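## Task

Carry the tray from the staging bench over to the work bench. In the centrifuge rotor, one adapter already holds a water blank in its centre hole; place the tray's sample tube (the one with an orange dot on the cap) in the centre hole of the adapter directly opposite. Every tube must be pushed fully down, and every rotor bucket must end up hanging vertically. Any tube touching the floor means failure. The bottles from the tray must finish upright inside it. The tray must finish resting on the work bench with nothing overhanging its edge. One or both robots may be used. At the end, release everything and back away. A robot that topples or is left leaning means failure. Anything held in position only by a robot at the end does not count.

## Robot and tools

ROBOTS. Two identical Hello Robot Stretch 3 units, r1 and r2. Each has a two-wheel drive base (passive omni wheel at the back), a lift on a mast, and a telescoping arm that reaches out to the robot's RIGHT side, ending in a wrist (yaw, pitch, roll) and a gripper. The base is 0.33 m long, 0.34 m wide; it cannot slide sideways, so to move the gripper forward or back you drive the base. A spin on the spot pivots about the point midway between the drive wheels, 0.05 m behind the front edge; with arm in and wrist folded it sweeps a 0.28 m radius circle, more if the wrist is unfolded. A hard press between the two robots ends the run in failure; once bases touch, even millimetres more driving counts as hard. The robots do not synchronise, and equal commands give slightly different travel (usually under 1 cm per metre, at most 2.5 cm), which matters if both carry one object.

FRAMES. Base frame: origin on the floor between the drive wheels, x forward, y left, z up. hand_pose is reported in it, located where closed fingertips meet; with wrist joints at zero its x points up, y back along the arm toward the mast, z toward the robot's rear. Odometry frame = base frame at scene start. Each robot reports in its own frames; relative positions between robots come only from images, lidar_m, wrist_depth_mm and head_depth_mm.

execute_actions. Argument actions: a list holding exactly one action object (or empty, which only returns state and images). The action is keyed by "r1" and/or "r2"; each may contain base, joints, contact_limits. All motions in it start at once. base takes exactly one of: translate_m (relative drive from the current spot, metres, -1 to 1, positive forward) or rotate_rad (relative turn on the spot, radians, -3.2 to 3.2, positive = counter-clockwise seen from above). joints are absolute targets, by name: lift_m 0 to 1.1 (arm height); arm_m 0 to 0.52 (extension); wrist_yaw_rad -1.345 to 4.42 (0 = along the arm, positive toward the front, 3.0 = folded over the base); wrist_pitch_rad -1.57 to 0.451 (0 level, negative tips fingers down); wrist_roll_rad -2.911 to 2.911 (0 = fingers side by side, level); gripper_m -0.089 to 0.179 (larger = wider; real fingertip gap is 0.007 less when almost shut, 0.025 less when wide, zero under 0.007); head_pan_rad -3.953 to 1.73 (0 forward, positive left, -1.57 looks along the arm); head_tilt_rad -1.53 to 0.419 (negative down). Done-tolerances: lift/arm/gripper ±0.004, yaw/roll/pan/tilt ±0.02, pitch ±0.05. contact_limits takes only arm_m: a motor_effort percentage 1 to 100 at which the arm motion halts with contact_stop; lower is gentler, too low stops instantly, and it also caps holding force until the next action. Anything you omit may keep pushing toward its previous target. Unknown keys or out-of-range numbers reject the whole call. An action runs at most 15 s. cameras: list of r1_/r2_ head_camera, nav_camera, wrist_camera, or "all" (default); [] for none. If a result reports a stop, later calls in the same reply are skipped. Example: {"r1": {"base": {"translate_m": 0.3}}, "r2": {"joints": {"head_pan_rad": -0.8}}}.

wait: seconds 0 to 10; commands nothing, returns state and images. zoom_image: camera plus region [x0, y0, x1, y1] in pixels of that camera's latest full image, at most 504x504. finished_scene: scene number (1 or 2); irreversible, reports success and starts the next task. Replying without any tool call ends all scenes.

RESULT LINES. base_status/joint_status: how each motion of the last accepted action ended. done (for base: wheels turned the commanded amount, slip included); off_target (stopped short, maybe still pushing); contact_stop, time_out, torque_fault (target dropped, holds where it stopped unless slack or off). Arm and lift contact_stop on firm pushes and then go slack until re-commanded; a slack lift can sag under load or be pushed up by closing fingers on a surface. Base, wrist and head never contact-stop. A wrist servo pushing hard for seconds switches off for 10 s (torque_fault). on_its_own covers uncommanded parts; "held at" is the target, not the position. motor_effort: percent of maximum, positive toward higher joint values, peak in brackets; readings carry fixed bias and noise. Wheel effort positive = pushing forward. base_odometry counts wheel turns (slip included); heading positive left, -3.142 to 3.142; turned_by_wheels and turned_by_imu give turn since last result. base_tilt in degrees (forward/right positive) with a fixed bias up to ~4. lidar_m: 12 distances (m) in 30-degree sectors, first straight ahead then counter-clockwise (4th left, 7th behind, 10th right), plane 0.17 m above floor, 0.15 to 12 m, '-' = nothing; misses glass and thin legs, sees table legs not tops, and own parts can block sectors 5, 6, 9, 10. wrist_depth_mm (45 to 1000) and head_depth_mm (280 to 4000, image sideways): 7x7 grids of median depths from top left.

SPEED. Base goes 0.30 m/s and 1.9 rad/s only with lift_m under 0.30, arm_m under 0.03 and wrist_yaw_rad over 2.54; otherwise 0.10 m/s and 0.63 rad/s.

GRIPPING. Close to a value under the object's width (lower squeezes harder; excessive squeeze is reduced by a stall guard, so things may slip). Release by opening at least 0.02 beyond where the fingers met the object. Reading and status never confirm a grasp; check images.

AVOID. Fold/unfold the wrist only with lift_m 0.32 to 0.95, pitch -0.4 and roll near 0; once folded, lift may go to 0.25. With yaw below -0.4 keep pitch at -0.5 or lower. Arm pushes with the gripper above ~0.45 m can tip the robot, especially with raised contact limits or repeated pushes. Never drive while gripping or hooking something fixed. If snagged, reverse the last move in small steps; if tilted, free the gripper and lower lift to ~0.2. Avoid drops, slams, hard pushes, tubes on the floor, spilled bottles. Loose items may occasionally get nudged. The robot holds its last command while you reply.

Each tool is called after ">>>" as name(argument=value, ...), one argument or row to a line, values as JSON.

## Session

>>> execute_actions(
  actions=[],
)

Scene clock: 0.00 s.
r1.base_odometry: x=+0.000 y=+0.000 heading=+0.000 (m, m, rad; r1's odometry frame)
r1.turned_by_wheels: +0.000 (rad since the last result)
r1.turned_by_imu: +0.000 (rad since the last result)
r1.base_tilt: forward=-0.4 right=-1.3 (deg)
r1.lidar_m: 2.81 1.51 1.94 1.58 1.54 2.06 3.94 1.59 1.22 1.19 1.25 1.77
r1.head_depth_mm: 1869 2874 3537 3583 3498 2989 2040 / 1880 2867 - - - 3001 2028 / 1871 2887 - - - 2990 2025 / 1891 2880 - - - 2970 2032 / 1885 2899 - - - 2980 2029 / 1894 2556 - - 3391 2850 2028 / 1884 2560 - - 2852 2782 2014
r1.base_status: not commanded
r1.joint_positions: lift_m=+0.535 arm_m=-0.001 wrist_yaw_rad=+2.959 wrist_pitch_rad=-0.500 wrist_roll_rad=-0.001 gripper_m=+0.037 head_pan_rad=-0.012 head_tilt_rad=-0.012
r1.joint_status: not commanded
r1.motor_effort: left_wheel=+1 right_wheel=+0 lift_m=+18 arm_m=+0 wrist_yaw_rad=+0 wrist_pitch_rad=+6 wrist_roll_rad=+0 gripper_m=+1 head_pan_rad=+0 head_tilt_rad=+2 (%)
r1.hand_pose: x=+0.0174 y=+0.0655 z=+0.5297 quat_wxyz=(+0.237, +0.698, +0.112, +0.667) (m; r1's base frame)
r1.wrist_depth_mm: - - - - - - - / - - - - - - - / - - - - - - - / - - - - - - - / 848 852 - 873 908 887 898 / 730 737 - 742 754 768 769 / 641 645 657 665 663 668 671
r2.base_odometry: x=+0.000 y=+0.000 heading=+0.000 (m, m, rad; r2's odometry frame)
r2.turned_by_wheels: +0.000 (rad since the last result)
r2.turned_by_imu: +0.000 (rad since the last result)
r2.base_tilt: forward=-1.6 right=+0.2 (deg)
r2.lidar_m: 1.10 0.74 0.69 0.70 0.90 1.96 2.15 1.79 2.84 1.45 1.74 4.06
r2.head_depth_mm: 1811 2688 3837 3867 3783 3181 2155 / 1780 2666 3940 3916 3755 3031 2172 / 1778 2331 2465 2415 2332 2265 2043 / 1686 1773 1759 1713 1684 1663 1646 / 1428 1394 1367 1355 1333 1312 1293 / 1140 1147 1135 1118 1104 1092 1083 / 985 972 962 948 940 930 922
r2.base_status: not commanded
r2.joint_positions: lift_m=+0.479 arm_m=+0.001 wrist_yaw_rad=+3.085 wrist_pitch_rad=-0.429 wrist_roll_rad=+0.004 gripper_m=+0.037 head_pan_rad=-0.020 head_tilt_rad=+0.002
r2.joint_status: not commanded
r2.motor_effort: left_wheel=+0 right_wheel=+0 lift_m=+43 arm_m=-1 wrist_yaw_rad=-2 wrist_pitch_rad=+6 wrist_roll_rad=+0 gripper_m=+0 head_pan_rad=+0 head_tilt_rad=+1 (%)
r2.hand_pose: x=-0.0087 y=+0.0764 z=+0.4894 quat_wxyz=(+0.170, +0.696, +0.131, +0.685) (m; r2's base frame)
r2.wrist_depth_mm: - 969 802 738 675 621 573 / - - 869 811 736 671 602 / - - 957 909 804 713 655 / - - - 993 875 791 704 / 844 862 - 880 879 830 756 / 732 743 - 748 725 752 764 / 634 635 636 656 645 667 657
pictures: r1_head_camera (sideways: a quarter turn clockwise sets it upright), r1_nav_camera (sideways: a quarter turn counterclockwise sets it upright), r1_wrist_camera, r2_head_camera (sideways: a quarter turn clockwise sets it upright), r2_nav_camera (sideways: a quarter turn counterclockwise sets it upright), r2_wrist_camera
Images, in order (width x height): r1_head_camera 896x504, r1_nav_camera 672x504, r1_wrist_camera 644x364, r2_head_camera 896x504, r2_nav_camera 672x504, r2_wrist_camera 644x364.

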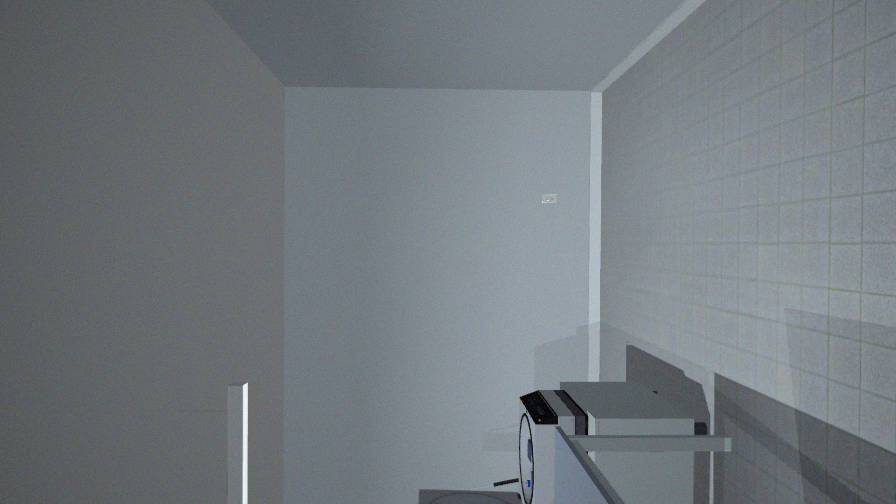

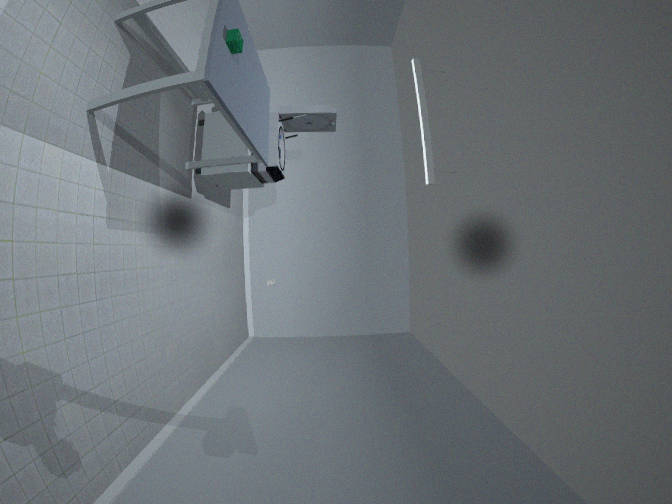

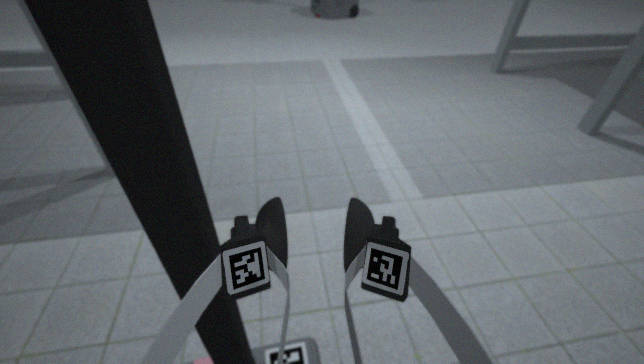

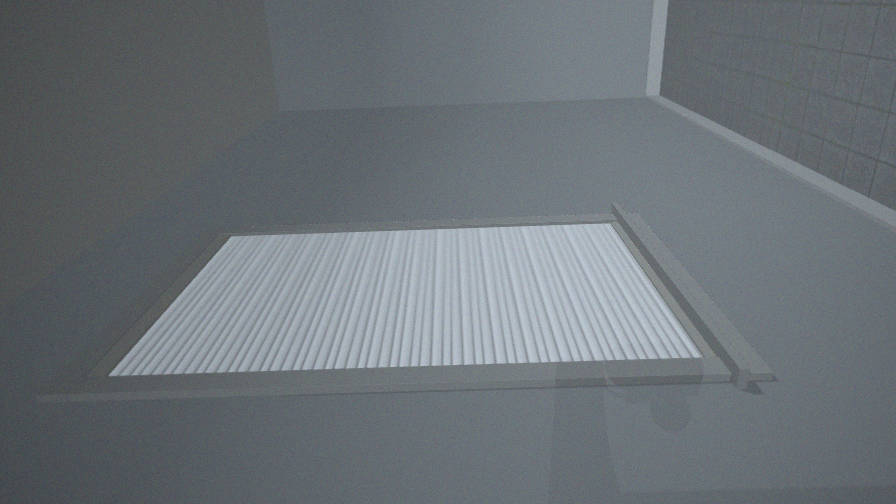

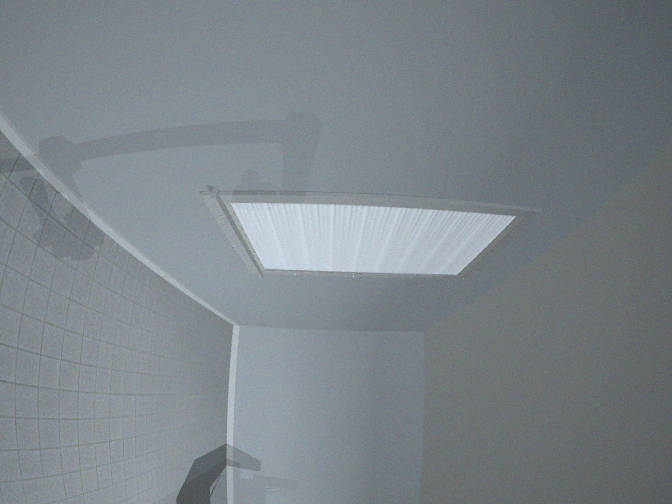

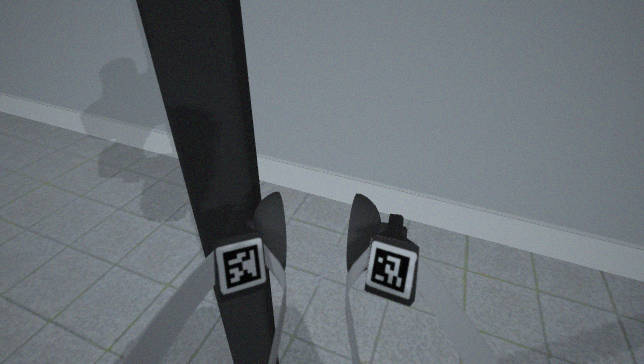

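Look around with both heads.

>>> execute_actions(
  actions=[
    {"r1":{"joints":{"head_pan_rad":0.75,"head_tilt_rad":-0.45}},"r2":{"joints":{"head_pan_rad":-1.6,"head_tilt_rad":-0.4}}},
  ],
  cameras=["r1_head_camera","r1_nav_camera","r2_head_camera","r2_nav_camera"],
)

>>> execute_actions(
  actions=[
    {"r1":{"joints":{"head_pan_rad":1.6,"head_tilt_rad":-0.45}},"r2":{"joints":{"head_pan_rad":-3.1,"head_tilt_rad":-0.4}}},
  ],
  cameras=["r1_head_camera","r1_nav_camera","r2_head_camera","r2_nav_camera"],
)

Scene clock: 10.90 s.
r1.base_odometry: x=+0.000 y=+0.000 heading=+0.000 (m, m, rad; r1's odometry frame)
r1.turned_by_wheels: +0.000 (rad since the last result)
r1.turned_by_imu: +0.001 (rad since the last result)
r1.base_tilt: forward=-0.4 right=-1.4 (deg)
r1.lidar_m: 2.80 1.51 1.93 1.58 1.54 2.06 3.92 1.59 1.23 1.19 1.25 1.76
r1.head_depth_mm: - - 2395 2953 2094 1602 1299 / - - 2127 2796 2089 1599 1301 / - - 2129 2480 1911 1610 1305 / - - 2104 2970 2085 1601 1297 / 3968 - - 2750 2059 1592 1297 / 3575 3845 - 2906 2067 1587 1294 / 3305 3556 3793 2880 2047 1579 1290
r1.base_status: not commanded
r1.joint_positions: lift_m=+0.535 arm_m=-0.001 wrist_yaw_rad=+2.959 wrist_pitch_rad=-0.500 wrist_roll_rad=-0.001 gripper_m=+0.037 head_pan_rad=+0.743 head_tilt_rad=-0.444
r1.joint_status: all done
r1.motor_effort: left_wheel=+1(1) right_wheel=+0(0) lift_m=+19(18) arm_m=+0(0) wrist_yaw_rad=+0(0) wrist_pitch_rad=+6(6) wrist_roll_rad=+0(0) gripper_m=+0(1) head_pan_rad=+3(30) head_tilt_rad=-3(29) (%)
r1.hand_pose: x=+0.0174 y=+0.0655 z=+0.5297 quat_wxyz=(+0.237, +0.698, +0.112, +0.667) (m; r1's base frame)
r1.wrist_depth_mm: - - - - - - - / - - - - - - - / - - - - - - - / - 999 - - - - - / 843 846 - 872 898 879 898 / 721 734 - 752 742 765 767 / 638 650 650 661 662 669 675
r2.base_odometry: x=+0.000 y=+0.000 heading=+0.000 (m, m, rad; r2's odometry frame)
r2.turned_by_wheels: +0.000 (rad since the last result)
r2.turned_by_imu: +0.000 (rad since the last result)
r2.base_tilt: forward=-1.5 right=+0.3 (deg)
r2.lidar_m: 1.10 0.74 0.69 0.70 0.89 1.97 2.15 1.79 2.84 1.45 1.75 4.06
r2.head_depth_mm: 3403 3591 3880 3409 2298 1712 1377 / 3468 3705 3885 3439 2327 1712 1368 / 3657 3919 - 3041 2303 1721 1384 / 3794 - - 1715 2188 1740 1385 / 3979 - - 1896 2326 1736 1385 / - - - 1935 2340 1732 1386 / - - - 2826 2228 1736 1406
r2.base_status: not commanded
r2.joint_positions: lift_m=+0.479 arm_m=+0.001 wrist_yaw_rad=+3.085 wrist_pitch_rad=-0.429 wrist_roll_rad=+0.004 gripper_m=+0.037 head_pan_rad=-1.593 head_tilt_rad=-0.395
r2.joint_status: all done
r2.motor_effort: left_wheel=+0(1) right_wheel=+0(0) lift_m=+43(43) arm_m=-1(1) wrist_yaw_rad=+1(1) wrist_pitch_rad=+6(6) wrist_roll_rad=+0(1) gripper_m=+0(0) head_pan_rad=-3(36) head_tilt_rad=-2(20) (%)
r2.hand_pose: x=-0.0087 y=+0.0764 z=+0.4894 quat_wxyz=(+0.170, +0.696, +0.131, +0.685) (m; r2's base frame)
r2.wrist_depth_mm: - 996 802 747 673 619 574 / - - 884 811 730 664 610 / - - 981 878 805 715 653 / - - - 999 879 785 711 / 864 867 - 890 882 860 765 / 720 739 - 746 730 756 776 / 630 636 633 643 649 648 660
pictures: r1_head_camera (sideways: a quarter turn clockwise sets it upright), r1_nav_camera (sideways: a quarter turn counterclockwise sets it upright), r2_head_camera (sideways: a quarter turn clockwise sets it upright), r2_nav_camera (sideways: a quarter turn counterclockwise sets it upright)
Images, in order (width x height): r1_head_camera 896x504, r1_nav_camera 672x504, r2_head_camera 896x504, r2_nav_camera 672x504.

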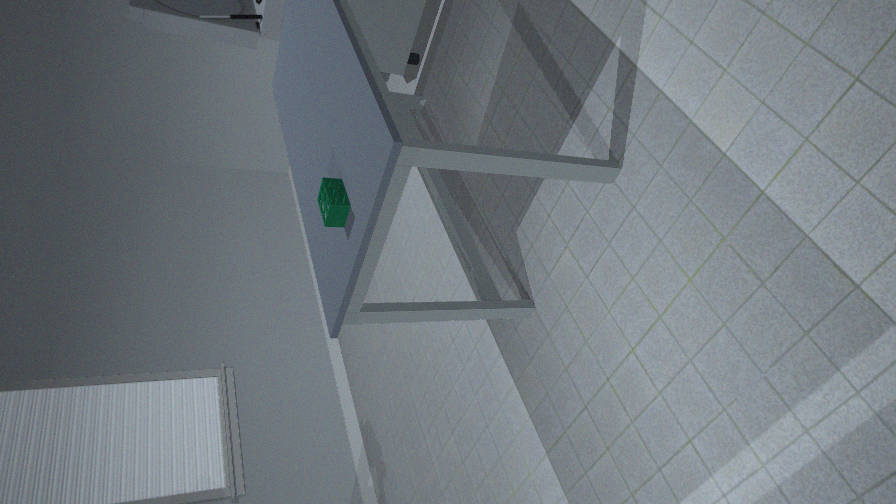

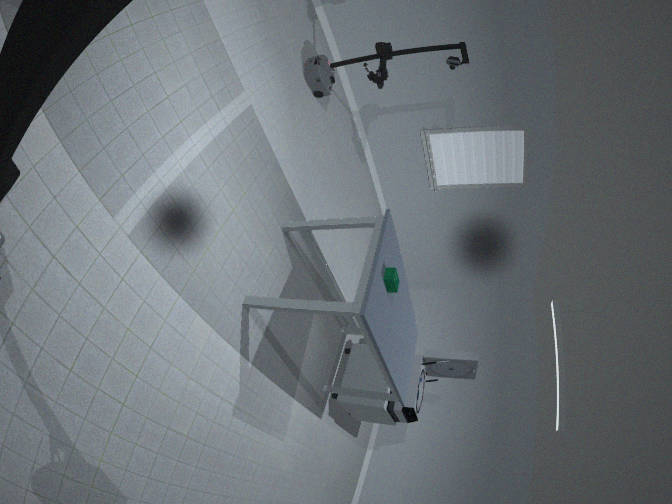

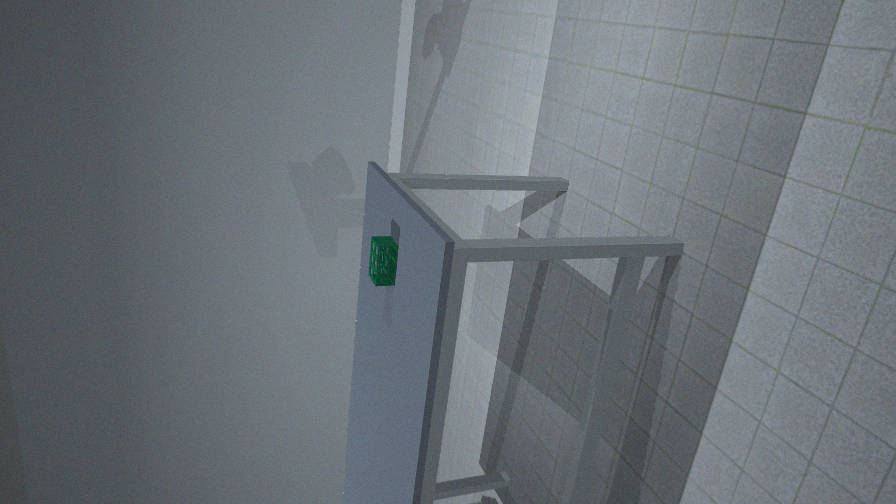

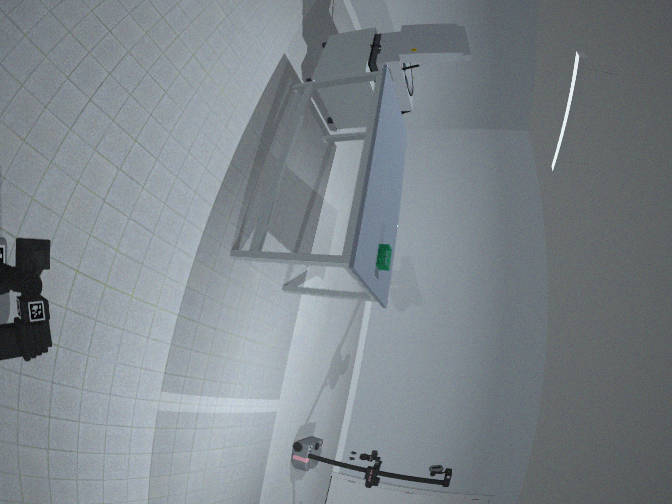

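Scene clock: 12.23 s.
r1.base_odometry: x=+0.000 y=+0.000 heading=+0.000 (m, m, rad; r1's odometry frame)
r1.turned_by_wheels: +0.000 (rad since the last result)
r1.turned_by_imu: +0.000 (rad since the last result)
r1.base_tilt: forward=-0.2 right=-1.3 (deg)
r1.lidar_m: 2.81 1.51 1.93 1.58 1.54 2.07 3.93 1.60 1.23 1.19 1.25 1.76
r1.head_depth_mm: 2964 3242 3487 2988 2084 1603 1302 / 2994 3191 3431 2891 2095 1613 1308 / 2983 3252 3538 2973 2078 1604 1306 / 3035 3292 3644 2956 2060 1596 1300 / 3029 3325 3612 2966 2054 1599 1296 / 3040 3329 3600 2592 1893 1588 1293 / 3091 3291 3611 1360 1883 1582 1304
r1.base_status: not commanded
r1.joint_positions: lift_m=+0.535 arm_m=-0.001 wrist_yaw_rad=+2.959 wrist_pitch_rad=-0.500 wrist_roll_rad=-0.001 gripper_m=+0.037 head_pan_rad=+1.593 head_tilt_rad=-0.444
r1.joint_status: all done
r1.motor_effort: left_wheel=+1(1) right_wheel=+0(0) lift_m=+19(18) arm_m=+0(0) wrist_yaw_rad=+0(0) wrist_pitch_rad=+7(6) wrist_roll_rad=+0(0) gripper_m=-1(1) head_pan_rad=+2(30) head_tilt_rad=-3(5) (%)
r1.hand_pose: x=+0.0174 y=+0.0655 z=+0.5297 quat_wxyz=(+0.237, +0.698, +0.112, +0.667) (m; r1's base frame)
r1.wrist_depth_mm: - - - - - - - / - - - - - - - / - - - - - - - / 998 993 - - - - - / 843 854 - 876 881 891 911 / 722 728 - 751 744 755 763 / 637 643 654 661 650 668 667
r2.base_odometry: x=+0.000 y=+0.000 heading=+0.000 (m, m, rad; r2's odometry frame)
r2.turned_by_wheels: +0.000 (rad since the last result)
r2.turned_by_imu: +0.000 (rad since the last result)
r2.base_tilt: forward=-1.5 right=+0.2 (deg)
r2.lidar_m: 1.10 0.74 0.69 0.70 0.89 1.97 2.15 1.79 2.84 1.45 1.74 4.05
r2.head_depth_mm: 3944 - - 3437 2260 1710 1377 / - - - 3535 2285 1721 1366 / - - - 3523 2322 1737 1380 / - - - 3246 2313 1724 1373 / - - - 3552 2318 1718 1376 / - - 3136 3284 2231 1734 1388 / - - - 1949 2131 1749 1394
r2.base_status: not commanded
r2.joint_positions: lift_m=+0.479 arm_m=+0.001 wrist_yaw_rad=+3.085 wrist_pitch_rad=-0.429 wrist_roll_rad=+0.004 gripper_m=+0.037 head_pan_rad=-3.093 head_tilt_rad=-0.395
r2.joint_status: all done
r2.motor_effort: left_wheel=-1(1) right_wheel=+0(0) lift_m=+43(43) arm_m=-1(1) wrist_yaw_rad=-1(0) wrist_pitch_rad=+6(6) wrist_roll_rad=+0(1) gripper_m=+0(0) head_pan_rad=-3(37) head_tilt_rad=-2(2) (%)
r2.hand_pose: x=-0.0087 y=+0.0764 z=+0.4894 quat_wxyz=(+0.170, +0.696, +0.131, +0.685) (m; r2's base frame)
r2.wrist_depth_mm: - 976 797 743 685 620 570 / - - 882 816 732 667 609 / - - 967 908 800 708 655 / - - - 981 869 796 709 / 864 855 - 879 901 831 772 / 730 732 - 745 727 742 757 / 629 637 640 651 654 655 663
pictures: r1_head_camera (sideways: a quarter turn clockwise sets it upright), r1_nav_camera (sideways: a quarter turn counterclockwise sets it upright), r2_head_camera (sideways: a quarter turn clockwise sets it upright), r2_nav_camera (sideways: a quarter turn counterclockwise sets it upright)
Images, in order (width x height): r1_head_camera 896x504, r1_nav_camera 672x504, r2_head_camera 896x504, r2_nav_camera 672x504.

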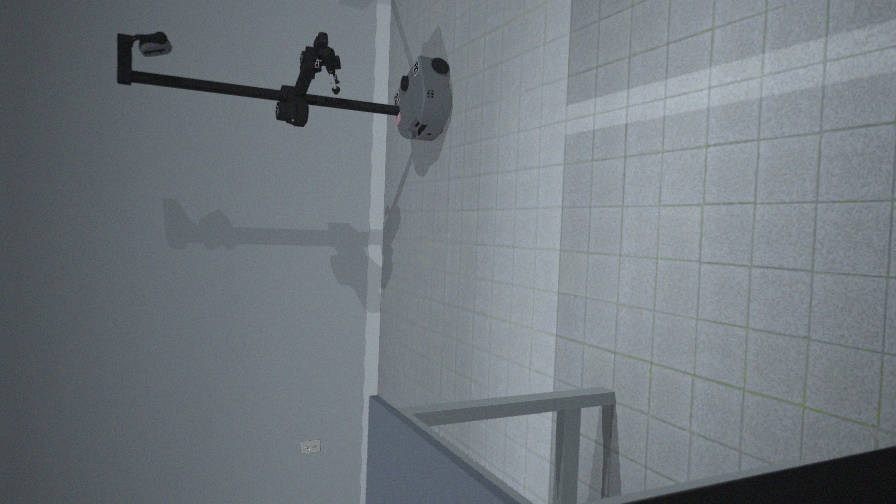

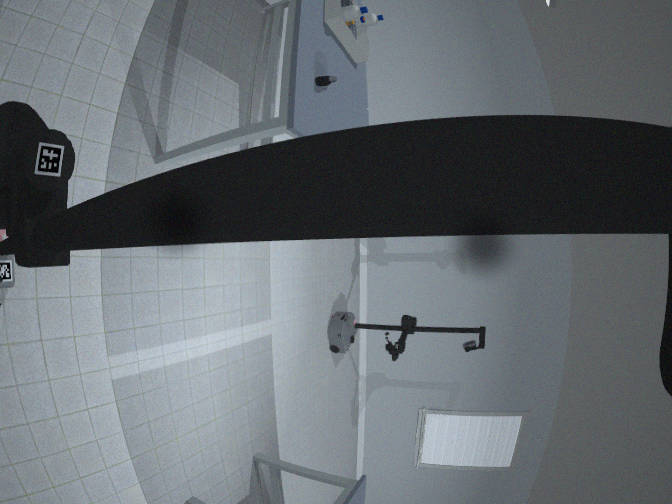

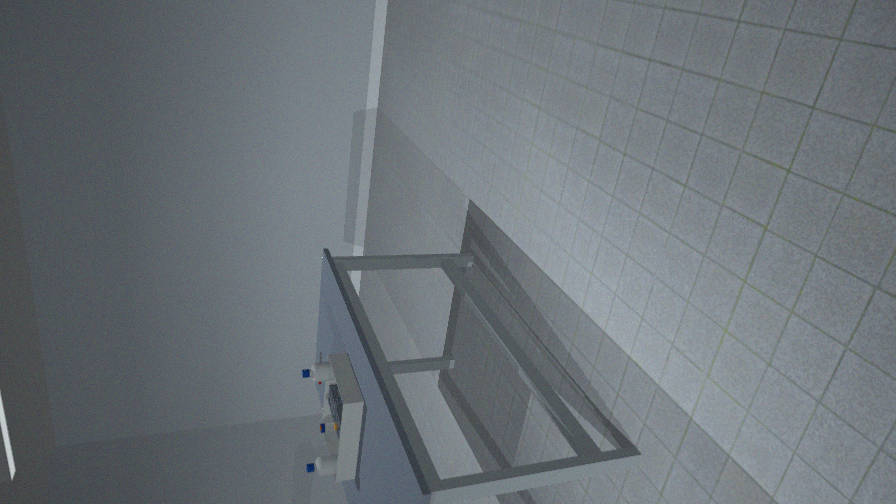

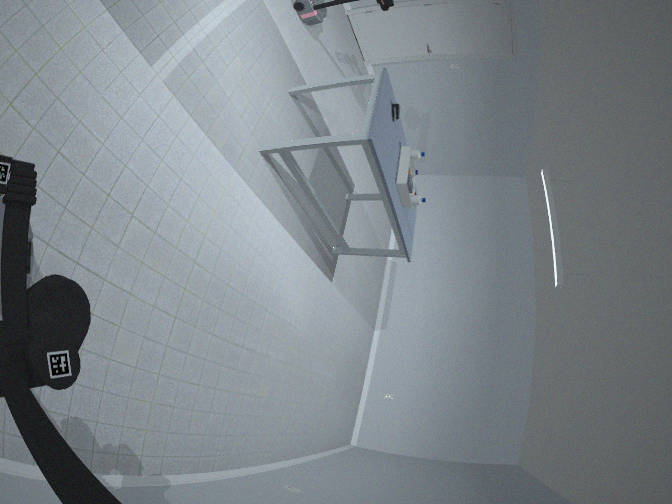

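>>> execute_actions(
  actions=[
    {"r1":{"joints":{"head_pan_rad":-3.85,"head_tilt_rad":-0.4}},"r2":{"joints":{"head_pan_rad":-3.9,"head_tilt_rad":-0.3}}},
  ],
  cameras=["r1_head_camera","r1_nav_camera","r2_head_camera"],
)

Scene clock: 19.83 s.
r1.base_odometry: x=+0.000 y=+0.000 heading=+0.000 (m, m, rad; r1's odometry frame)
r1.turned_by_wheels: +0.000 (rad since the last result)
r1.turned_by_imu: +0.001 (rad since the last result)
r1.base_tilt: forward=-0.2 right=-1.4 (deg)
r1.lidar_m: 2.81 1.51 1.94 1.58 1.55 2.07 3.93 1.59 1.22 1.19 1.25 1.77
r1.head_depth_mm: 3669 - - - - - - / 3916 - - 1330 2066 - - / - - - 1339 2189 1660 1334 / - - - 1599 2184 1644 1337 / - - - 2781 2169 1637 1324 / 3794 3992 - 2765 2161 1648 1327 / 3537 3751 - 3109 2138 1643 1324
r1.base_status: not commanded
r1.joint_positions: lift_m=+0.535 arm_m=-0.001 wrist_yaw_rad=+2.959 wrist_pitch_rad=-0.500 wrist_roll_rad=-0.001 gripper_m=+0.037 head_pan_rad=-3.843 head_tilt_rad=-0.409
r1.joint_status: all done
r1.motor_effort: left_wheel=+1(1) right_wheel=+0(0) lift_m=+19(18) arm_m=+0(0) wrist_yaw_rad=+0(0) wrist_pitch_rad=+6(6) wrist_roll_rad=+0(0) gripper_m=+1(1) head_pan_rad=-3(30) head_tilt_rad=+3(7) (%)
r1.hand_pose: x=+0.0174 y=+0.0655 z=+0.5297 quat_wxyz=(+0.237, +0.698, +0.112, +0.667) (m; r1's base frame)
r1.wrist_depth_mm: - - - - - - - / - - - - - - - / - - - - - - - / - 995 - - - - - / 845 846 - 872 894 901 898 / 725 733 - 741 752 753 775 / 640 643 648 664 663 674 675
r2.base_odometry: x=+0.000 y=+0.000 heading=+0.000 (m, m, rad; r2's odometry frame)
r2.turned_by_wheels: +0.000 (rad since the last result)
r2.turned_by_imu: +0.000 (rad since the last result)
r2.base_tilt: forward=-1.5 right=+0.3 (deg)
r2.lidar_m: 1.10 0.74 0.69 0.70 0.90 1.97 2.15 1.79 2.84 1.45 1.75 4.06
r2.head_depth_mm: - - - - - - - / 1149 1210 1292 1349 1446 - - / 1363 1419 1501 1598 1709 1754 1474 / 1763 1876 2013 2158 2282 1911 1480 / 2418 2671 3016 3340 2680 1917 1473 / 3423 - - - 2729 1937 1495 / 3664 - - - 2716 1939 1498
r2.base_status: not commanded
r2.joint_positions: lift_m=+0.479 arm_m=+0.001 wrist_yaw_rad=+3.085 wrist_pitch_rad=-0.429 wrist_roll_rad=+0.004 gripper_m=+0.037 head_pan_rad=-3.893 head_tilt_rad=-0.310
r2.joint_status: all done
r2.motor_effort: left_wheel=+0(0) right_wheel=+0(0) lift_m=+43(43) arm_m=-1(1) wrist_yaw_rad=+0(0) wrist_pitch_rad=+6(6) wrist_roll_rad=+0(0) gripper_m=-1(0) head_pan_rad=-4(38) head_tilt_rad=+3(13) (%)
r2.hand_pose: x=-0.0087 y=+0.0764 z=+0.4894 quat_wxyz=(+0.170, +0.696, +0.131, +0.685) (m; r2's base frame)
r2.wrist_depth_mm: - 984 806 746 674 616 568 / - - 880 816 736 666 607 / - - 986 920 797 727 655 / - - - 981 874 789 698 / 856 868 - 872 870 818 758 / 727 731 - 748 727 747 771 / 632 637 640 638 648 659 659
pictures: r1_head_camera (sideways: a quarter turn clockwise sets it upright), r1_nav_camera (sideways: a quarter turn counterclockwise sets it upright), r2_head_camera (sideways: a quarter turn clockwise sets it upright)
Images, in order (width x height): r1_head_camera 896x504, r1_nav_camera 672x504, r2_head_camera 896x504.

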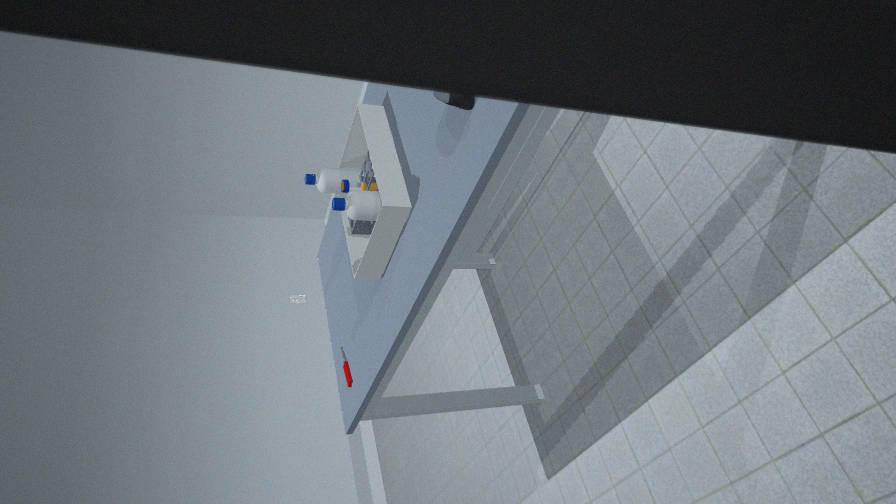

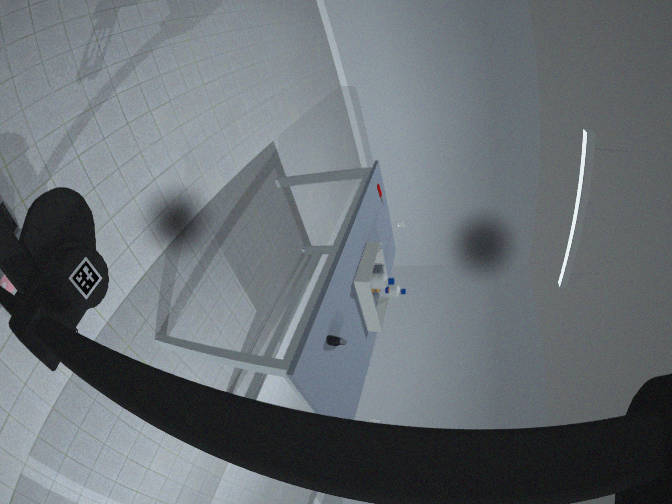

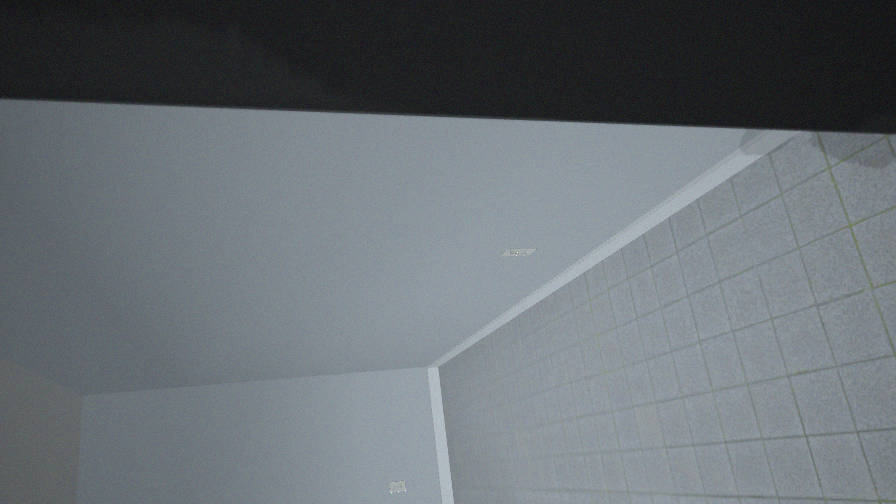

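>>> execute_actions(
  actions=[
    {"r1":{"base":{"rotate_rad":2.75},"joints":{"head_pan_rad":-0.6,"head_tilt_rad":-0.6,"wrist_yaw_rad":3.0,"wrist_pitch_rad":-0.4}}},
  ],
  cameras=[],
)

>>> execute_actions(
  actions=[
    {"r1":{"base":{"translate_m":1.0},"joints":{"lift_m":0.95}}},
  ],
  cameras=[],
)

>>> execute_actions(
  actions=[
    {"r1":{"base":{"rotate_rad":0.39},"joints":{"head_pan_rad":-1.2,"head_tilt_rad":-0.6}}},
  ],
  cameras=["r1_head_camera","r1_nav_camera"],
)

Scene clock: 41.03 s.
r1.base_odometry: x=+0.000 y=+0.000 heading=+2.750 (m, m, rad; r1's odometry frame)
r1.turned_by_wheels: +2.750 (rad since the last result)
r1.turned_by_imu: +2.758 (rad since the last result)
r1.base_tilt: forward=-0.2 right=-1.4 (deg)
r1.lidar_m: 2.07 2.89 1.44 1.20 1.19 1.31 2.06 2.80 1.51 2.92 1.55 0.96
r1.head_depth_mm: 3043 3277 3297 2312 1772 1435 1203 / 3241 3505 1542 2114 1765 1425 1203 / 3434 3722 1336 2016 1750 1422 1199 / 3649 3938 1337 2009 1645 1423 1196 / 3903 - 1329 2161 1744 1416 1190 / - 2056 1396 2259 1740 1410 1189 / - - 1481 2233 1736 1402 1187
r1.base_status: done
r1.joint_positions: lift_m=+0.535 arm_m=-0.001 wrist_yaw_rad=+2.998 wrist_pitch_rad=-0.422 wrist_roll_rad=-0.001 gripper_m=+0.037 head_pan_rad=-0.607 head_tilt_rad=-0.593
r1.joint_status: all done
r1.motor_effort: left_wheel=-3(8) right_wheel=+3(7) lift_m=+18(18) arm_m=+0(0) wrist_yaw_rad=+2(3) wrist_pitch_rad=+11(12) wrist_roll_rad=+0(1) gripper_m=+1(1) head_pan_rad=+3(28) head_tilt_rad=-4(22) (%)
r1.hand_pose: x=+0.0108 y=+0.0773 z=+0.5469 quat_wxyz=(+0.198, +0.700, +0.098, +0.680) (m; r1's base frame)
r1.wrist_depth_mm: 901 - - - - - - / 980 - - - - - - / - - - - - - - / - - - - - - - / 920 937 - 933 951 964 983 / 784 788 - 788 799 823 823 / 679 670 681 692 688 704 713
r2.base_odometry: x=+0.000 y=+0.000 heading=+0.000 (m, m, rad; r2's odometry frame)
r2.turned_by_wheels: +0.000 (rad since the last result)
r2.turned_by_imu: +0.000 (rad since the last result)
r2.base_tilt: forward=-1.5 right=+0.2 (deg)
r2.lidar_m: 1.10 0.74 0.69 0.70 0.89 1.97 2.15 1.79 2.92 1.45 1.75 4.07
r2.head_depth_mm: - - - - - - - / 1155 1213 1288 1358 1428 - - / 1369 1437 1513 1600 1694 1746 1477 / 1738 1876 1986 2182 2275 1899 1473 / 2427 2689 2948 3369 2744 1922 1477 / 3394 - - - 2660 1914 1485 / 3662 - - - 2700 1938 1487
r2.base_status: not commanded
r2.joint_positions: lift_m=+0.479 arm_m=+0.001 wrist_yaw_rad=+3.085 wrist_pitch_rad=-0.429 wrist_roll_rad=+0.004 gripper_m=+0.037 head_pan_rad=-3.893 head_tilt_rad=-0.310
r2.joint_status: not commanded
r2.motor_effort: left_wheel=-1(0) right_wheel=+0(0) lift_m=+43(43) arm_m=-1(1) wrist_yaw_rad=+0(0) wrist_pitch_rad=+6(6) wrist_roll_rad=+0(0) gripper_m=+0(0) head_pan_rad=-3(4) head_tilt_rad=+2(3) (%)
r2.hand_pose: x=-0.0087 y=+0.0764 z=+0.4894 quat_wxyz=(+0.170, +0.696, +0.131, +0.685) (m; r2's base frame)
r2.wrist_depth_mm: - 965 817 742 678 609 564 / - - 877 815 731 663 603 / - - 961 885 811 713 647 / - - - 971 876 797 702 / 854 869 - 883 875 844 777 / 734 744 - 738 711 764 762 / 634 635 639 642 642 651 663
pictures: none
No camera images: the call's "cameras" was empty. Leave "cameras" out to get every camera's image.

Scene clock: 52.00 s.
r1.base_odometry: x=-0.924 y=+0.382 heading=+2.750 (m, m, rad; r1's odometry frame)
r1.turned_by_wheels: +0.000 (rad since the last result)
r1.turned_by_imu: +0.004 (rad since the last result)
r1.base_tilt: forward=-0.2 right=-1.3 (deg)
r1.lidar_m: 1.07 3.01 1.89 1.53 1.52 1.69 2.67 2.24 0.64 1.14 1.13 1.25
r1.head_depth_mm: 2745 3000 3103 757 727 641 1205 / 2895 3139 1096 903 724 1358 1200 / 3074 3427 1342 862 725 1421 1197 / 3278 3590 1335 896 772 1426 1200 / 3499 3982 1322 932 1593 1413 1195 / 3569 3883 1310 927 1730 1410 1190 / 3183 3460 3186 1004 1678 1411 1190
r1.base_status: done
r1.joint_positions: lift_m=+0.950 arm_m=-0.001 wrist_yaw_rad=+2.998 wrist_pitch_rad=-0.420 wrist_roll_rad=-0.001 gripper_m=+0.037 head_pan_rad=-0.607 head_tilt_rad=-0.593
r1.joint_status: all done
r1.motor_effort: left_wheel=-4(6) right_wheel=+3(6) lift_m=+22(24) arm_m=+0(0) wrist_yaw_rad=+2(2) wrist_pitch_rad=+11(11) wrist_roll_rad=+0(0) gripper_m=+0(0) head_pan_rad=+2(2) head_tilt_rad=-4(5) (%)
r1.hand_pose: x=+0.0108 y=+0.0775 z=+0.9619 quat_wxyz=(+0.197, +0.700, +0.098, +0.680) (m; r1's base frame)
r1.wrist_depth_mm: - - - - - - - / - - - - - - - / - - - - - - - / - - - - - - - / - - - - - - - / - - - - - - - / - - - - - - -
r2.base_odometry: x=+0.000 y=+0.000 heading=+0.000 (m, m, rad; r2's odometry frame)
r2.turned_by_wheels: +0.000 (rad since the last result)
r2.turned_by_imu: +0.000 (rad since the last result)
r2.base_tilt: forward=-1.5 right=+0.2 (deg)
r2.lidar_m: 1.10 0.74 0.69 0.70 0.90 1.96 2.14 1.79 4.05 1.45 1.75 4.05
r2.head_depth_mm: - - - - - - - / 1158 1215 1295 1358 1438 - - / 1365 1433 1516 1598 1704 1754 1480 / 1746 1852 2003 2167 2305 1922 1472 / 2439 2669 2956 3290 2698 1905 1481 / 3368 - - - 2700 1915 1484 / 3578 - - - 2715 1897 1491
r2.base_status: not commanded
r2.joint_positions: lift_m=+0.479 arm_m=+0.001 wrist_yaw_rad=+3.085 wrist_pitch_rad=-0.429 wrist_roll_rad=+0.004 gripper_m=+0.037 head_pan_rad=-3.893 head_tilt_rad=-0.310
r2.joint_status: not commanded
r2.motor_effort: left_wheel=+0(0) right_wheel=+0(0) lift_m=+43(43) arm_m=-1(1) wrist_yaw_rad=-1(0) wrist_pitch_rad=+6(6) wrist_roll_rad=+0(0) gripper_m=+0(0) head_pan_rad=-3(4) head_tilt_rad=+4(4) (%)
r2.hand_pose: x=-0.0087 y=+0.0764 z=+0.4894 quat_wxyz=(+0.170, +0.696, +0.131, +0.685) (m; r2's base frame)
r2.wrist_depth_mm: - 953 786 748 679 622 574 / - - 897 829 734 670 607 / - - 982 883 801 718 650 / - - - 999 852 784 716 / 855 866 - 872 882 849 766 / 721 734 - 745 729 749 764 / 625 628 643 646 643 652 659
pictures: none
No camera images: the call's "cameras" was empty. Leave "cameras" out to get every camera's image.

Scene clock: 53.60 s.
r1.base_odometry: x=-0.924 y=+0.382 heading=+3.139 (m, m, rad; r1's odometry frame)
r1.turned_by_wheels: +0.390 (rad since the last result)
r1.turned_by_imu: +0.391 (rad since the last result)
r1.base_tilt: forward=-0.3 right=-1.5 (deg)
r1.lidar_m: 3.02 2.12 1.56 1.52 1.61 2.26 2.24 0.67 0.64 1.13 1.19 1.08
r1.head_depth_mm: 2618 2857 3099 947 725 633 - / 2728 3013 3174 923 724 - - / 2841 3171 3271 787 723 - 1123 / 2962 3265 1094 855 742 1422 1173 / 3072 3434 1327 871 767 1409 1192 / 3261 3628 1315 929 792 1408 1192 / 3409 3769 1300 922 1615 1409 1191
r1.base_status: done
r1.joint_positions: lift_m=+0.950 arm_m=-0.001 wrist_yaw_rad=+2.998 wrist_pitch_rad=-0.420 wrist_roll_rad=-0.001 gripper_m=+0.037 head_pan_rad=-1.193 head_tilt_rad=-0.593
r1.joint_status: all done
r1.motor_effort: left_wheel=-4(10) right_wheel=+4(6) lift_m=+23(22) arm_m=+0(0) wrist_yaw_rad=+2(2) wrist_pitch_rad=+10(11) wrist_roll_rad=+0(0) gripper_m=+0(0) head_pan_rad=-3(27) head_tilt_rad=-4(4) (%)
r1.hand_pose: x=+0.0108 y=+0.0775 z=+0.9619 quat_wxyz=(+0.197, +0.700, +0.098, +0.680) (m; r1's base frame)
r1.wrist_depth_mm: - - - - - - - / - - - - - - - / - - - - - - - / - - - - - - - / - - - - - - - / - - - - - - - / - - - - - - -
r2.base_odometry: x=+0.000 y=+0.000 heading=+0.000 (m, m, rad; r2's odometry frame)
r2.turned_by_wheels: +0.000 (rad since the last result)
r2.turned_by_imu: +0.000 (rad since the last result)
r2.base_tilt: forward=-1.5 right=+0.3 (deg)
r2.lidar_m: 1.10 0.74 0.69 0.70 0.89 1.97 2.15 1.79 4.06 1.46 1.75 4.07
r2.head_depth_mm: - - - - - - - / 1155 1211 1295 1359 1449 - - / 1369 1424 1503 1595 1698 1744 1467 / 1741 1869 1978 2142 2299 1910 1483 / 2439 2699 3001 3268 2723 1901 1499 / 3438 - - - 2704 1923 1489 / 3682 - - - 2724 1923 1500
r2.base_status: not commanded
r2.joint_positions: lift_m=+0.479 arm_m=+0.001 wrist_yaw_rad=+3.085 wrist_pitch_rad=-0.429 wrist_roll_rad=+0.004 gripper_m=+0.037 head_pan_rad=-3.893 head_tilt_rad=-0.310
r2.joint_status: not commanded
r2.motor_effort: left_wheel=+0(0) right_wheel=+0(0) lift_m=+43(43) arm_m=-1(1) wrist_yaw_rad=-1(1) wrist_pitch_rad=+6(6) wrist_roll_rad=+1(1) gripper_m=+0(0) head_pan_rad=-3(3) head_tilt_rad=+3(3) (%)
r2.hand_pose: x=-0.0087 y=+0.0764 z=+0.4894 quat_wxyz=(+0.170, +0.696, +0.131, +0.685) (m; r2's base frame)
r2.wrist_depth_mm: - 979 807 757 670 623 573 / - - 889 816 740 671 605 / - - 983 900 799 717 655 / - - - - 883 788 710 / 858 872 - 892 909 826 757 / 729 739 - 744 723 761 760 / 634 640 637 639 650 659 651
pictures: r1_head_camera (sideways: a quarter turn clockwise sets it upright), r1_nav_camera (sideways: a quarter turn counterclockwise sets it upright)
Images, in order (width x height): r1_head_camera 896x504, r1_nav_camera 672x504.

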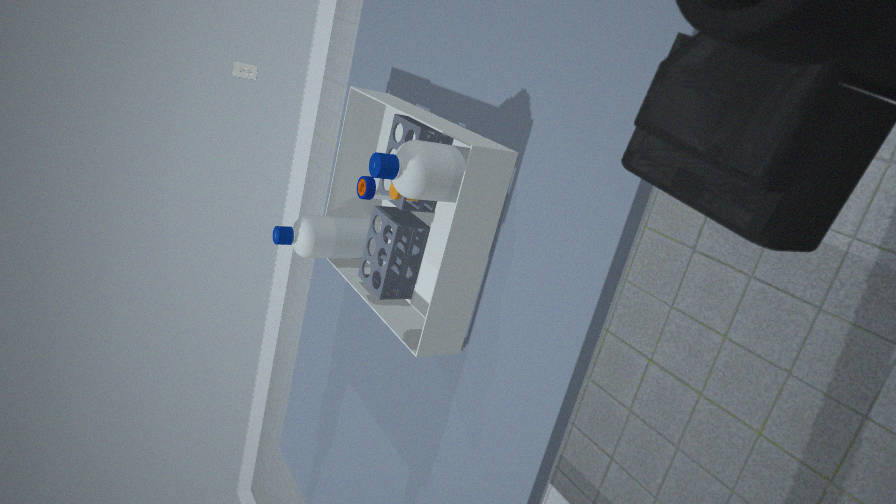

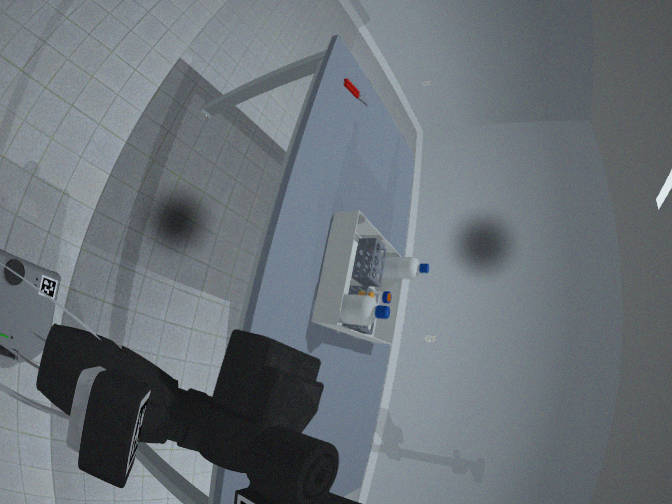

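>>> execute_actions(
  actions=[
    {"r1":{"joints":{"wrist_yaw_rad":1.5,"head_pan_rad":-1.5,"head_tilt_rad":-0.8}}},
  ],
  cameras=[],
)

>>> execute_actions(
  actions=[
    {"r1":{"base":{"translate_m":0.3},"joints":{"lift_m":1.1,"wrist_pitch_rad":-1.5,"gripper_m":0.1}}},
  ],
  cameras=[],
)

>>> execute_actions(
  actions=[
    {"r1":{"joints":{"wrist_yaw_rad":0,"arm_m":0.3}}},
  ],
  cameras=["r1_head_camera","r1_wrist_camera"],
)

Scene clock: 71.83 s.
r1.base_odometry: x=-0.924 y=+0.382 heading=+3.139 (m, m, rad; r1's odometry frame)
r1.turned_by_wheels: +0.000 (rad since the last result)
r1.turned_by_imu: +0.001 (rad since the last result)
r1.base_tilt: forward=-0.3 right=-1.5 (deg)
r1.lidar_m: 3.01 2.12 1.57 1.52 1.61 2.26 2.25 0.66 0.64 1.13 1.19 1.08
r1.head_depth_mm: 2696 2931 928 760 - 1222 1124 / 2767 2958 921 768 - - 1132 / 2779 2981 914 754 - - 1124 / 2807 2985 910 728 1481 - 1122 / 2835 2976 778 725 1521 - 1115 / 2879 1046 817 722 - - 1112 / 2921 1083 815 738 - 1221 1108
r1.base_status: not commanded
r1.joint_positions: lift_m=+0.950 arm_m=-0.001 wrist_yaw_rad=+1.502 wrist_pitch_rad=-0.420 wrist_roll_rad=-0.001 gripper_m=+0.037 head_pan_rad=-1.493 head_tilt_rad=-0.790
r1.joint_status: all done
r1.motor_effort: left_wheel=-4(4) right_wheel=+3(3) lift_m=+22(22) arm_m=+0(0) wrist_yaw_rad=-2(2) wrist_pitch_rad=+11(10) wrist_roll_rad=+0(0) gripper_m=+1(1) head_pan_rad=-3(17) head_tilt_rad=-6(25) (%)
r1.hand_pose: x=+0.2022 y=-0.1597 z=+0.9619 quat_wxyz=(+0.607, +0.580, -0.404, +0.364) (m; r1's base frame)
r1.wrist_depth_mm: - - - - - - - / - - - - - - - / - - - - - 740 743 / - - - - - 563 572 / - - - - - 496 459 / - - - - - - 385 / - - - - - - 350
r2.base_odometry: x=+0.000 y=+0.000 heading=+0.000 (m, m, rad; r2's odometry frame)
r2.turned_by_wheels: +0.000 (rad since the last result)
r2.turned_by_imu: +0.000 (rad since the last result)
r2.base_tilt: forward=-1.5 right=+0.3 (deg)
r2.lidar_m: 1.10 0.74 0.69 0.70 0.89 1.97 2.15 1.79 4.06 1.45 1.75 4.05
r2.head_depth_mm: - - - - - - - / 1155 1210 1283 1364 1447 - - / 1366 1429 1508 1585 1711 1754 1481 / 1745 1869 2002 2178 2295 1892 1475 / 2414 2655 2951 3318 2711 1904 1482 / 3437 - - - 2738 1933 1486 / 3646 - - - 2749 1928 1494
r2.base_status: not commanded
r2.joint_positions: lift_m=+0.479 arm_m=+0.001 wrist_yaw_rad=+3.085 wrist_pitch_rad=-0.429 wrist_roll_rad=+0.004 gripper_m=+0.037 head_pan_rad=-3.893 head_tilt_rad=-0.310
r2.joint_status: not commanded
r2.motor_effort: left_wheel=+0(0) right_wheel=+0(0) lift_m=+43(43) arm_m=-1(1) wrist_yaw_rad=+0(0) wrist_pitch_rad=+6(6) wrist_roll_rad=+1(0) gripper_m=+0(0) head_pan_rad=-4(4) head_tilt_rad=+3(3) (%)
r2.hand_pose: x=-0.0087 y=+0.0764 z=+0.4894 quat_wxyz=(+0.170, +0.696, +0.131, +0.685) (m; r2's base frame)
r2.wrist_depth_mm: - 966 799 755 672 621 567 / - - 897 813 738 670 610 / - - 983 900 803 710 651 / - - - 994 882 782 708 / 847 869 - 872 893 817 767 / 729 738 - 747 735 756 755 / 627 628 630 649 648 649 662
pictures: none
No camera images: the call's "cameras" was empty. Leave "cameras" out to get every camera's image.

Scene clock: 76.23 s.
r1.base_odometry: x=-1.224 y=+0.383 heading=+3.139 (m, m, rad; r1's odometry frame)
r1.turned_by_wheels: +0.000 (rad since the last result)
r1.turned_by_imu: +0.001 (rad since the last result)
r1.base_tilt: forward=-0.4 right=-1.5 (deg)
r1.lidar_m: 2.74 2.10 1.57 1.51 1.58 2.24 2.54 0.87 1.17 1.14 1.20 0.83
r1.head_depth_mm: - - - - - 1266 1125 / - - - - - - 1102 / 2772 3028 795 776 1497 1280 1162 / 2821 999 899 - - 1273 1119 / 2844 1206 903 - - 1277 1118 / 2900 1194 901 753 1419 1267 1115 / 2938 1188 895 739 1473 1263 1110
r1.base_status: done
r1.joint_positions: lift_m=+1.100 arm_m=-0.001 wrist_yaw_rad=+1.502 wrist_pitch_rad=-1.494 wrist_roll_rad=-0.001 gripper_m=+0.100 head_pan_rad=-1.493 head_tilt_rad=-0.790
r1.joint_status: all done
r1.motor_effort: left_wheel=-4(7) right_wheel=+3(7) lift_m=+22(24) arm_m=+0(0) wrist_yaw_rad=-3(3) wrist_pitch_rad=-3(10) wrist_roll_rad=+0(0) gripper_m=+1(78) head_pan_rad=-2(3) head_tilt_rad=-5(6) (%)
r1.hand_pose: x=-0.0258 y=-0.1442 z=+0.9811 quat_wxyz=(+0.707, +0.705, -0.051, +0.003) (m; r1's base frame)
r1.wrist_depth_mm: - - - - - - 374 / - - - - - - 381 / - - - - - - 396 / - - - - - - 401 / - - - - - - 412 / - - - - - - 421 / - - - - - - 430
r2.base_odometry: x=+0.000 y=+0.000 heading=+0.000 (m, m, rad; r2's odometry frame)
r2.turned_by_wheels: +0.000 (rad since the last result)
r2.turned_by_imu: +0.000 (rad since the last result)
r2.base_tilt: forward=-1.5 right=+0.3 (deg)
r2.lidar_m: 1.10 0.74 0.69 0.70 0.90 1.97 2.14 1.79 4.07 1.45 1.75 4.07
r2.head_depth_mm: - - - - - - - / 1152 1215 1297 1354 1430 - - / 1359 1439 1508 1612 1698 1741 1464 / 1740 1879 1988 2149 2311 1901 1481 / 2425 2658 3006 3289 2678 1908 1480 / 3352 - - - 2707 1923 1482 / 3620 - - - 2727 1925 1484
r2.base_status: not commanded
r2.joint_positions: lift_m=+0.479 arm_m=+0.001 wrist_yaw_rad=+3.085 wrist_pitch_rad=-0.429 wrist_roll_rad=+0.004 gripper_m=+0.037 head_pan_rad=-3.893 head_tilt_rad=-0.310
r2.joint_status: not commanded
r2.motor_effort: left_wheel=+0(0) right_wheel=+0(0) lift_m=+43(44) arm_m=-1(1) wrist_yaw_rad=+0(1) wrist_pitch_rad=+6(6) wrist_roll_rad=+0(1) gripper_m=+0(0) head_pan_rad=-3(3) head_tilt_rad=+4(3) (%)
r2.hand_pose: x=-0.0087 y=+0.0764 z=+0.4894 quat_wxyz=(+0.170, +0.696, +0.131, +0.685) (m; r2's base frame)
r2.wrist_depth_mm: - 972 800 745 678 619 566 / - - 885 812 729 673 608 / - - 958 901 799 721 648 / - - - 982 871 789 706 / 872 856 - 873 884 826 768 / 721 721 - 736 726 759 753 / 637 628 636 638 651 658 668
pictures: none
No camera images: the call's "cameras" was empty. Leave "cameras" out to get every camera's image.

Scene clock: 79.67 s.
r1.base_odometry: x=-1.224 y=+0.383 heading=+3.139 (m, m, rad; r1's odometry frame)
r1.turned_by_wheels: +0.000 (rad since the last result)
r1.turned_by_imu: +0.001 (rad since the last result)
r1.base_tilt: forward=-0.3 right=-1.3 (deg)
r1.lidar_m: 2.74 2.11 1.57 1.51 1.57 2.24 2.53 0.88 1.18 1.14 1.20 0.83
r1.head_depth_mm: 2786 2937 924 736 1467 1288 1125 / 2736 1094 751 736 1464 1277 1123 / - - 875 731 1456 1277 1116 / 2798 976 899 730 1484 1279 1114 / 2860 1204 872 723 1488 1272 1114 / 2875 1196 898 744 1487 1268 1108 / 2916 1180 892 741 1470 1263 1108
r1.base_status: not commanded
r1.joint_positions: lift_m=+1.100 arm_m=+0.300 wrist_yaw_rad=+0.001 wrist_pitch_rad=-1.494 wrist_roll_rad=-0.001 gripper_m=+0.100 head_pan_rad=-1.493 head_tilt_rad=-0.790
r1.joint_status: all done
r1.motor_effort: left_wheel=-4(4) right_wheel=+3(3) lift_m=+22(22) arm_m=+3(3) wrist_yaw_rad=-1(4) wrist_pitch_rad=-3(3) wrist_roll_rad=+0(0) gripper_m=+1(1) head_pan_rad=-2(3) head_tilt_rad=-5(5) (%)
r1.hand_pose: x=-0.0216 y=-0.4401 z=+0.9811 quat_wxyz=(+0.519, +0.481, -0.518, -0.481) (m; r1's base frame)
r1.wrist_depth_mm: 354 354 360 363 366 369 372 / 361 363 368 371 375 379 382 / 366 372 374 377 381 385 391 / - - - - - - - / - - - - - - - / - - - - - - - / - - - - - - -
r2.base_odometry: x=+0.000 y=+0.000 heading=+0.000 (m, m, rad; r2's odometry frame)
r2.turned_by_wheels: +0.000 (rad since the last result)
r2.turned_by_imu: +0.000 (rad since the last result)
r2.base_tilt: forward=-1.5 right=+0.3 (deg)
r2.lidar_m: 1.10 0.74 0.69 0.70 0.90 1.96 2.15 1.79 4.05 1.45 1.75 4.06
r2.head_depth_mm: - - - - - - - / 1160 1215 1292 1358 1433 - - / 1361 1431 1502 1583 1705 1766 1474 / 1743 1850 2008 2154 2306 1890 1480 / 2430 2658 3024 3395 2688 1922 1481 / 3375 - - - 2692 1928 1488 / 3672 - - - 2711 1911 1501
r2.base_status: not commanded
r2.joint_positions: lift_m=+0.479 arm_m=+0.001 wrist_yaw_rad=+3.085 wrist_pitch_rad=-0.429 wrist_roll_rad=+0.004 gripper_m=+0.037 head_pan_rad=-3.893 head_tilt_rad=-0.310
r2.joint_status: not commanded
r2.motor_effort: left_wheel=+0(1) right_wheel=+0(0) lift_m=+43(44) arm_m=-1(1) wrist_yaw_rad=-1(1) wrist_pitch_rad=+6(6) wrist_roll_rad=+0(0) gripper_m=+0(0) head_pan_rad=-4(3) head_tilt_rad=+3(3) (%)
r2.hand_pose: x=-0.0087 y=+0.0764 z=+0.4894 quat_wxyz=(+0.170, +0.696, +0.131, +0.685) (m; r2's base frame)
r2.wrist_depth_mm: - 978 791 733 671 616 569 / - - 873 819 732 672 604 / - - 986 887 789 723 660 / - - - 993 879 778 719 / 856 883 - 894 879 853 783 / 731 740 - 744 724 749 753 / 635 633 642 649 648 655 661
pictures: r1_head_camera (sideways: a quarter turn clockwise sets it upright), r1_wrist_camera
Images, in order (width x height): r1_head_camera 896x504, r1_wrist_camera 644x364.

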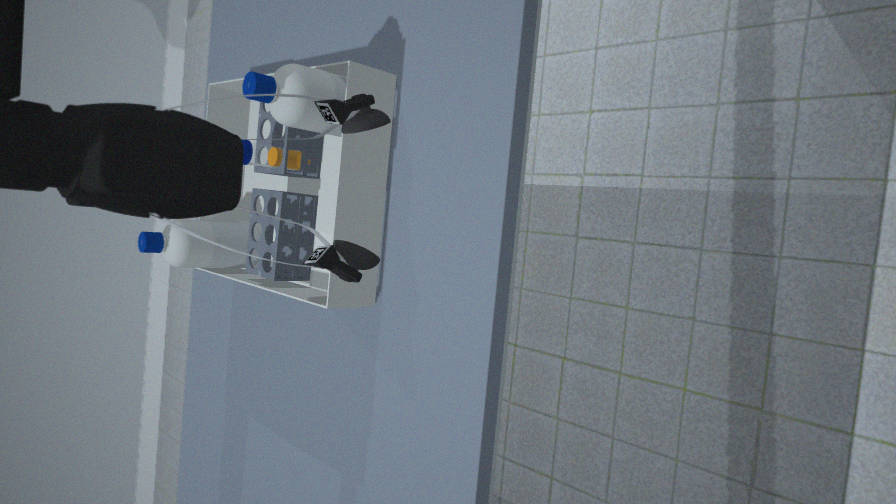

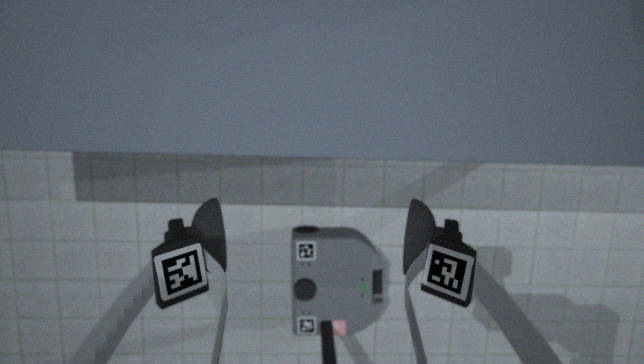

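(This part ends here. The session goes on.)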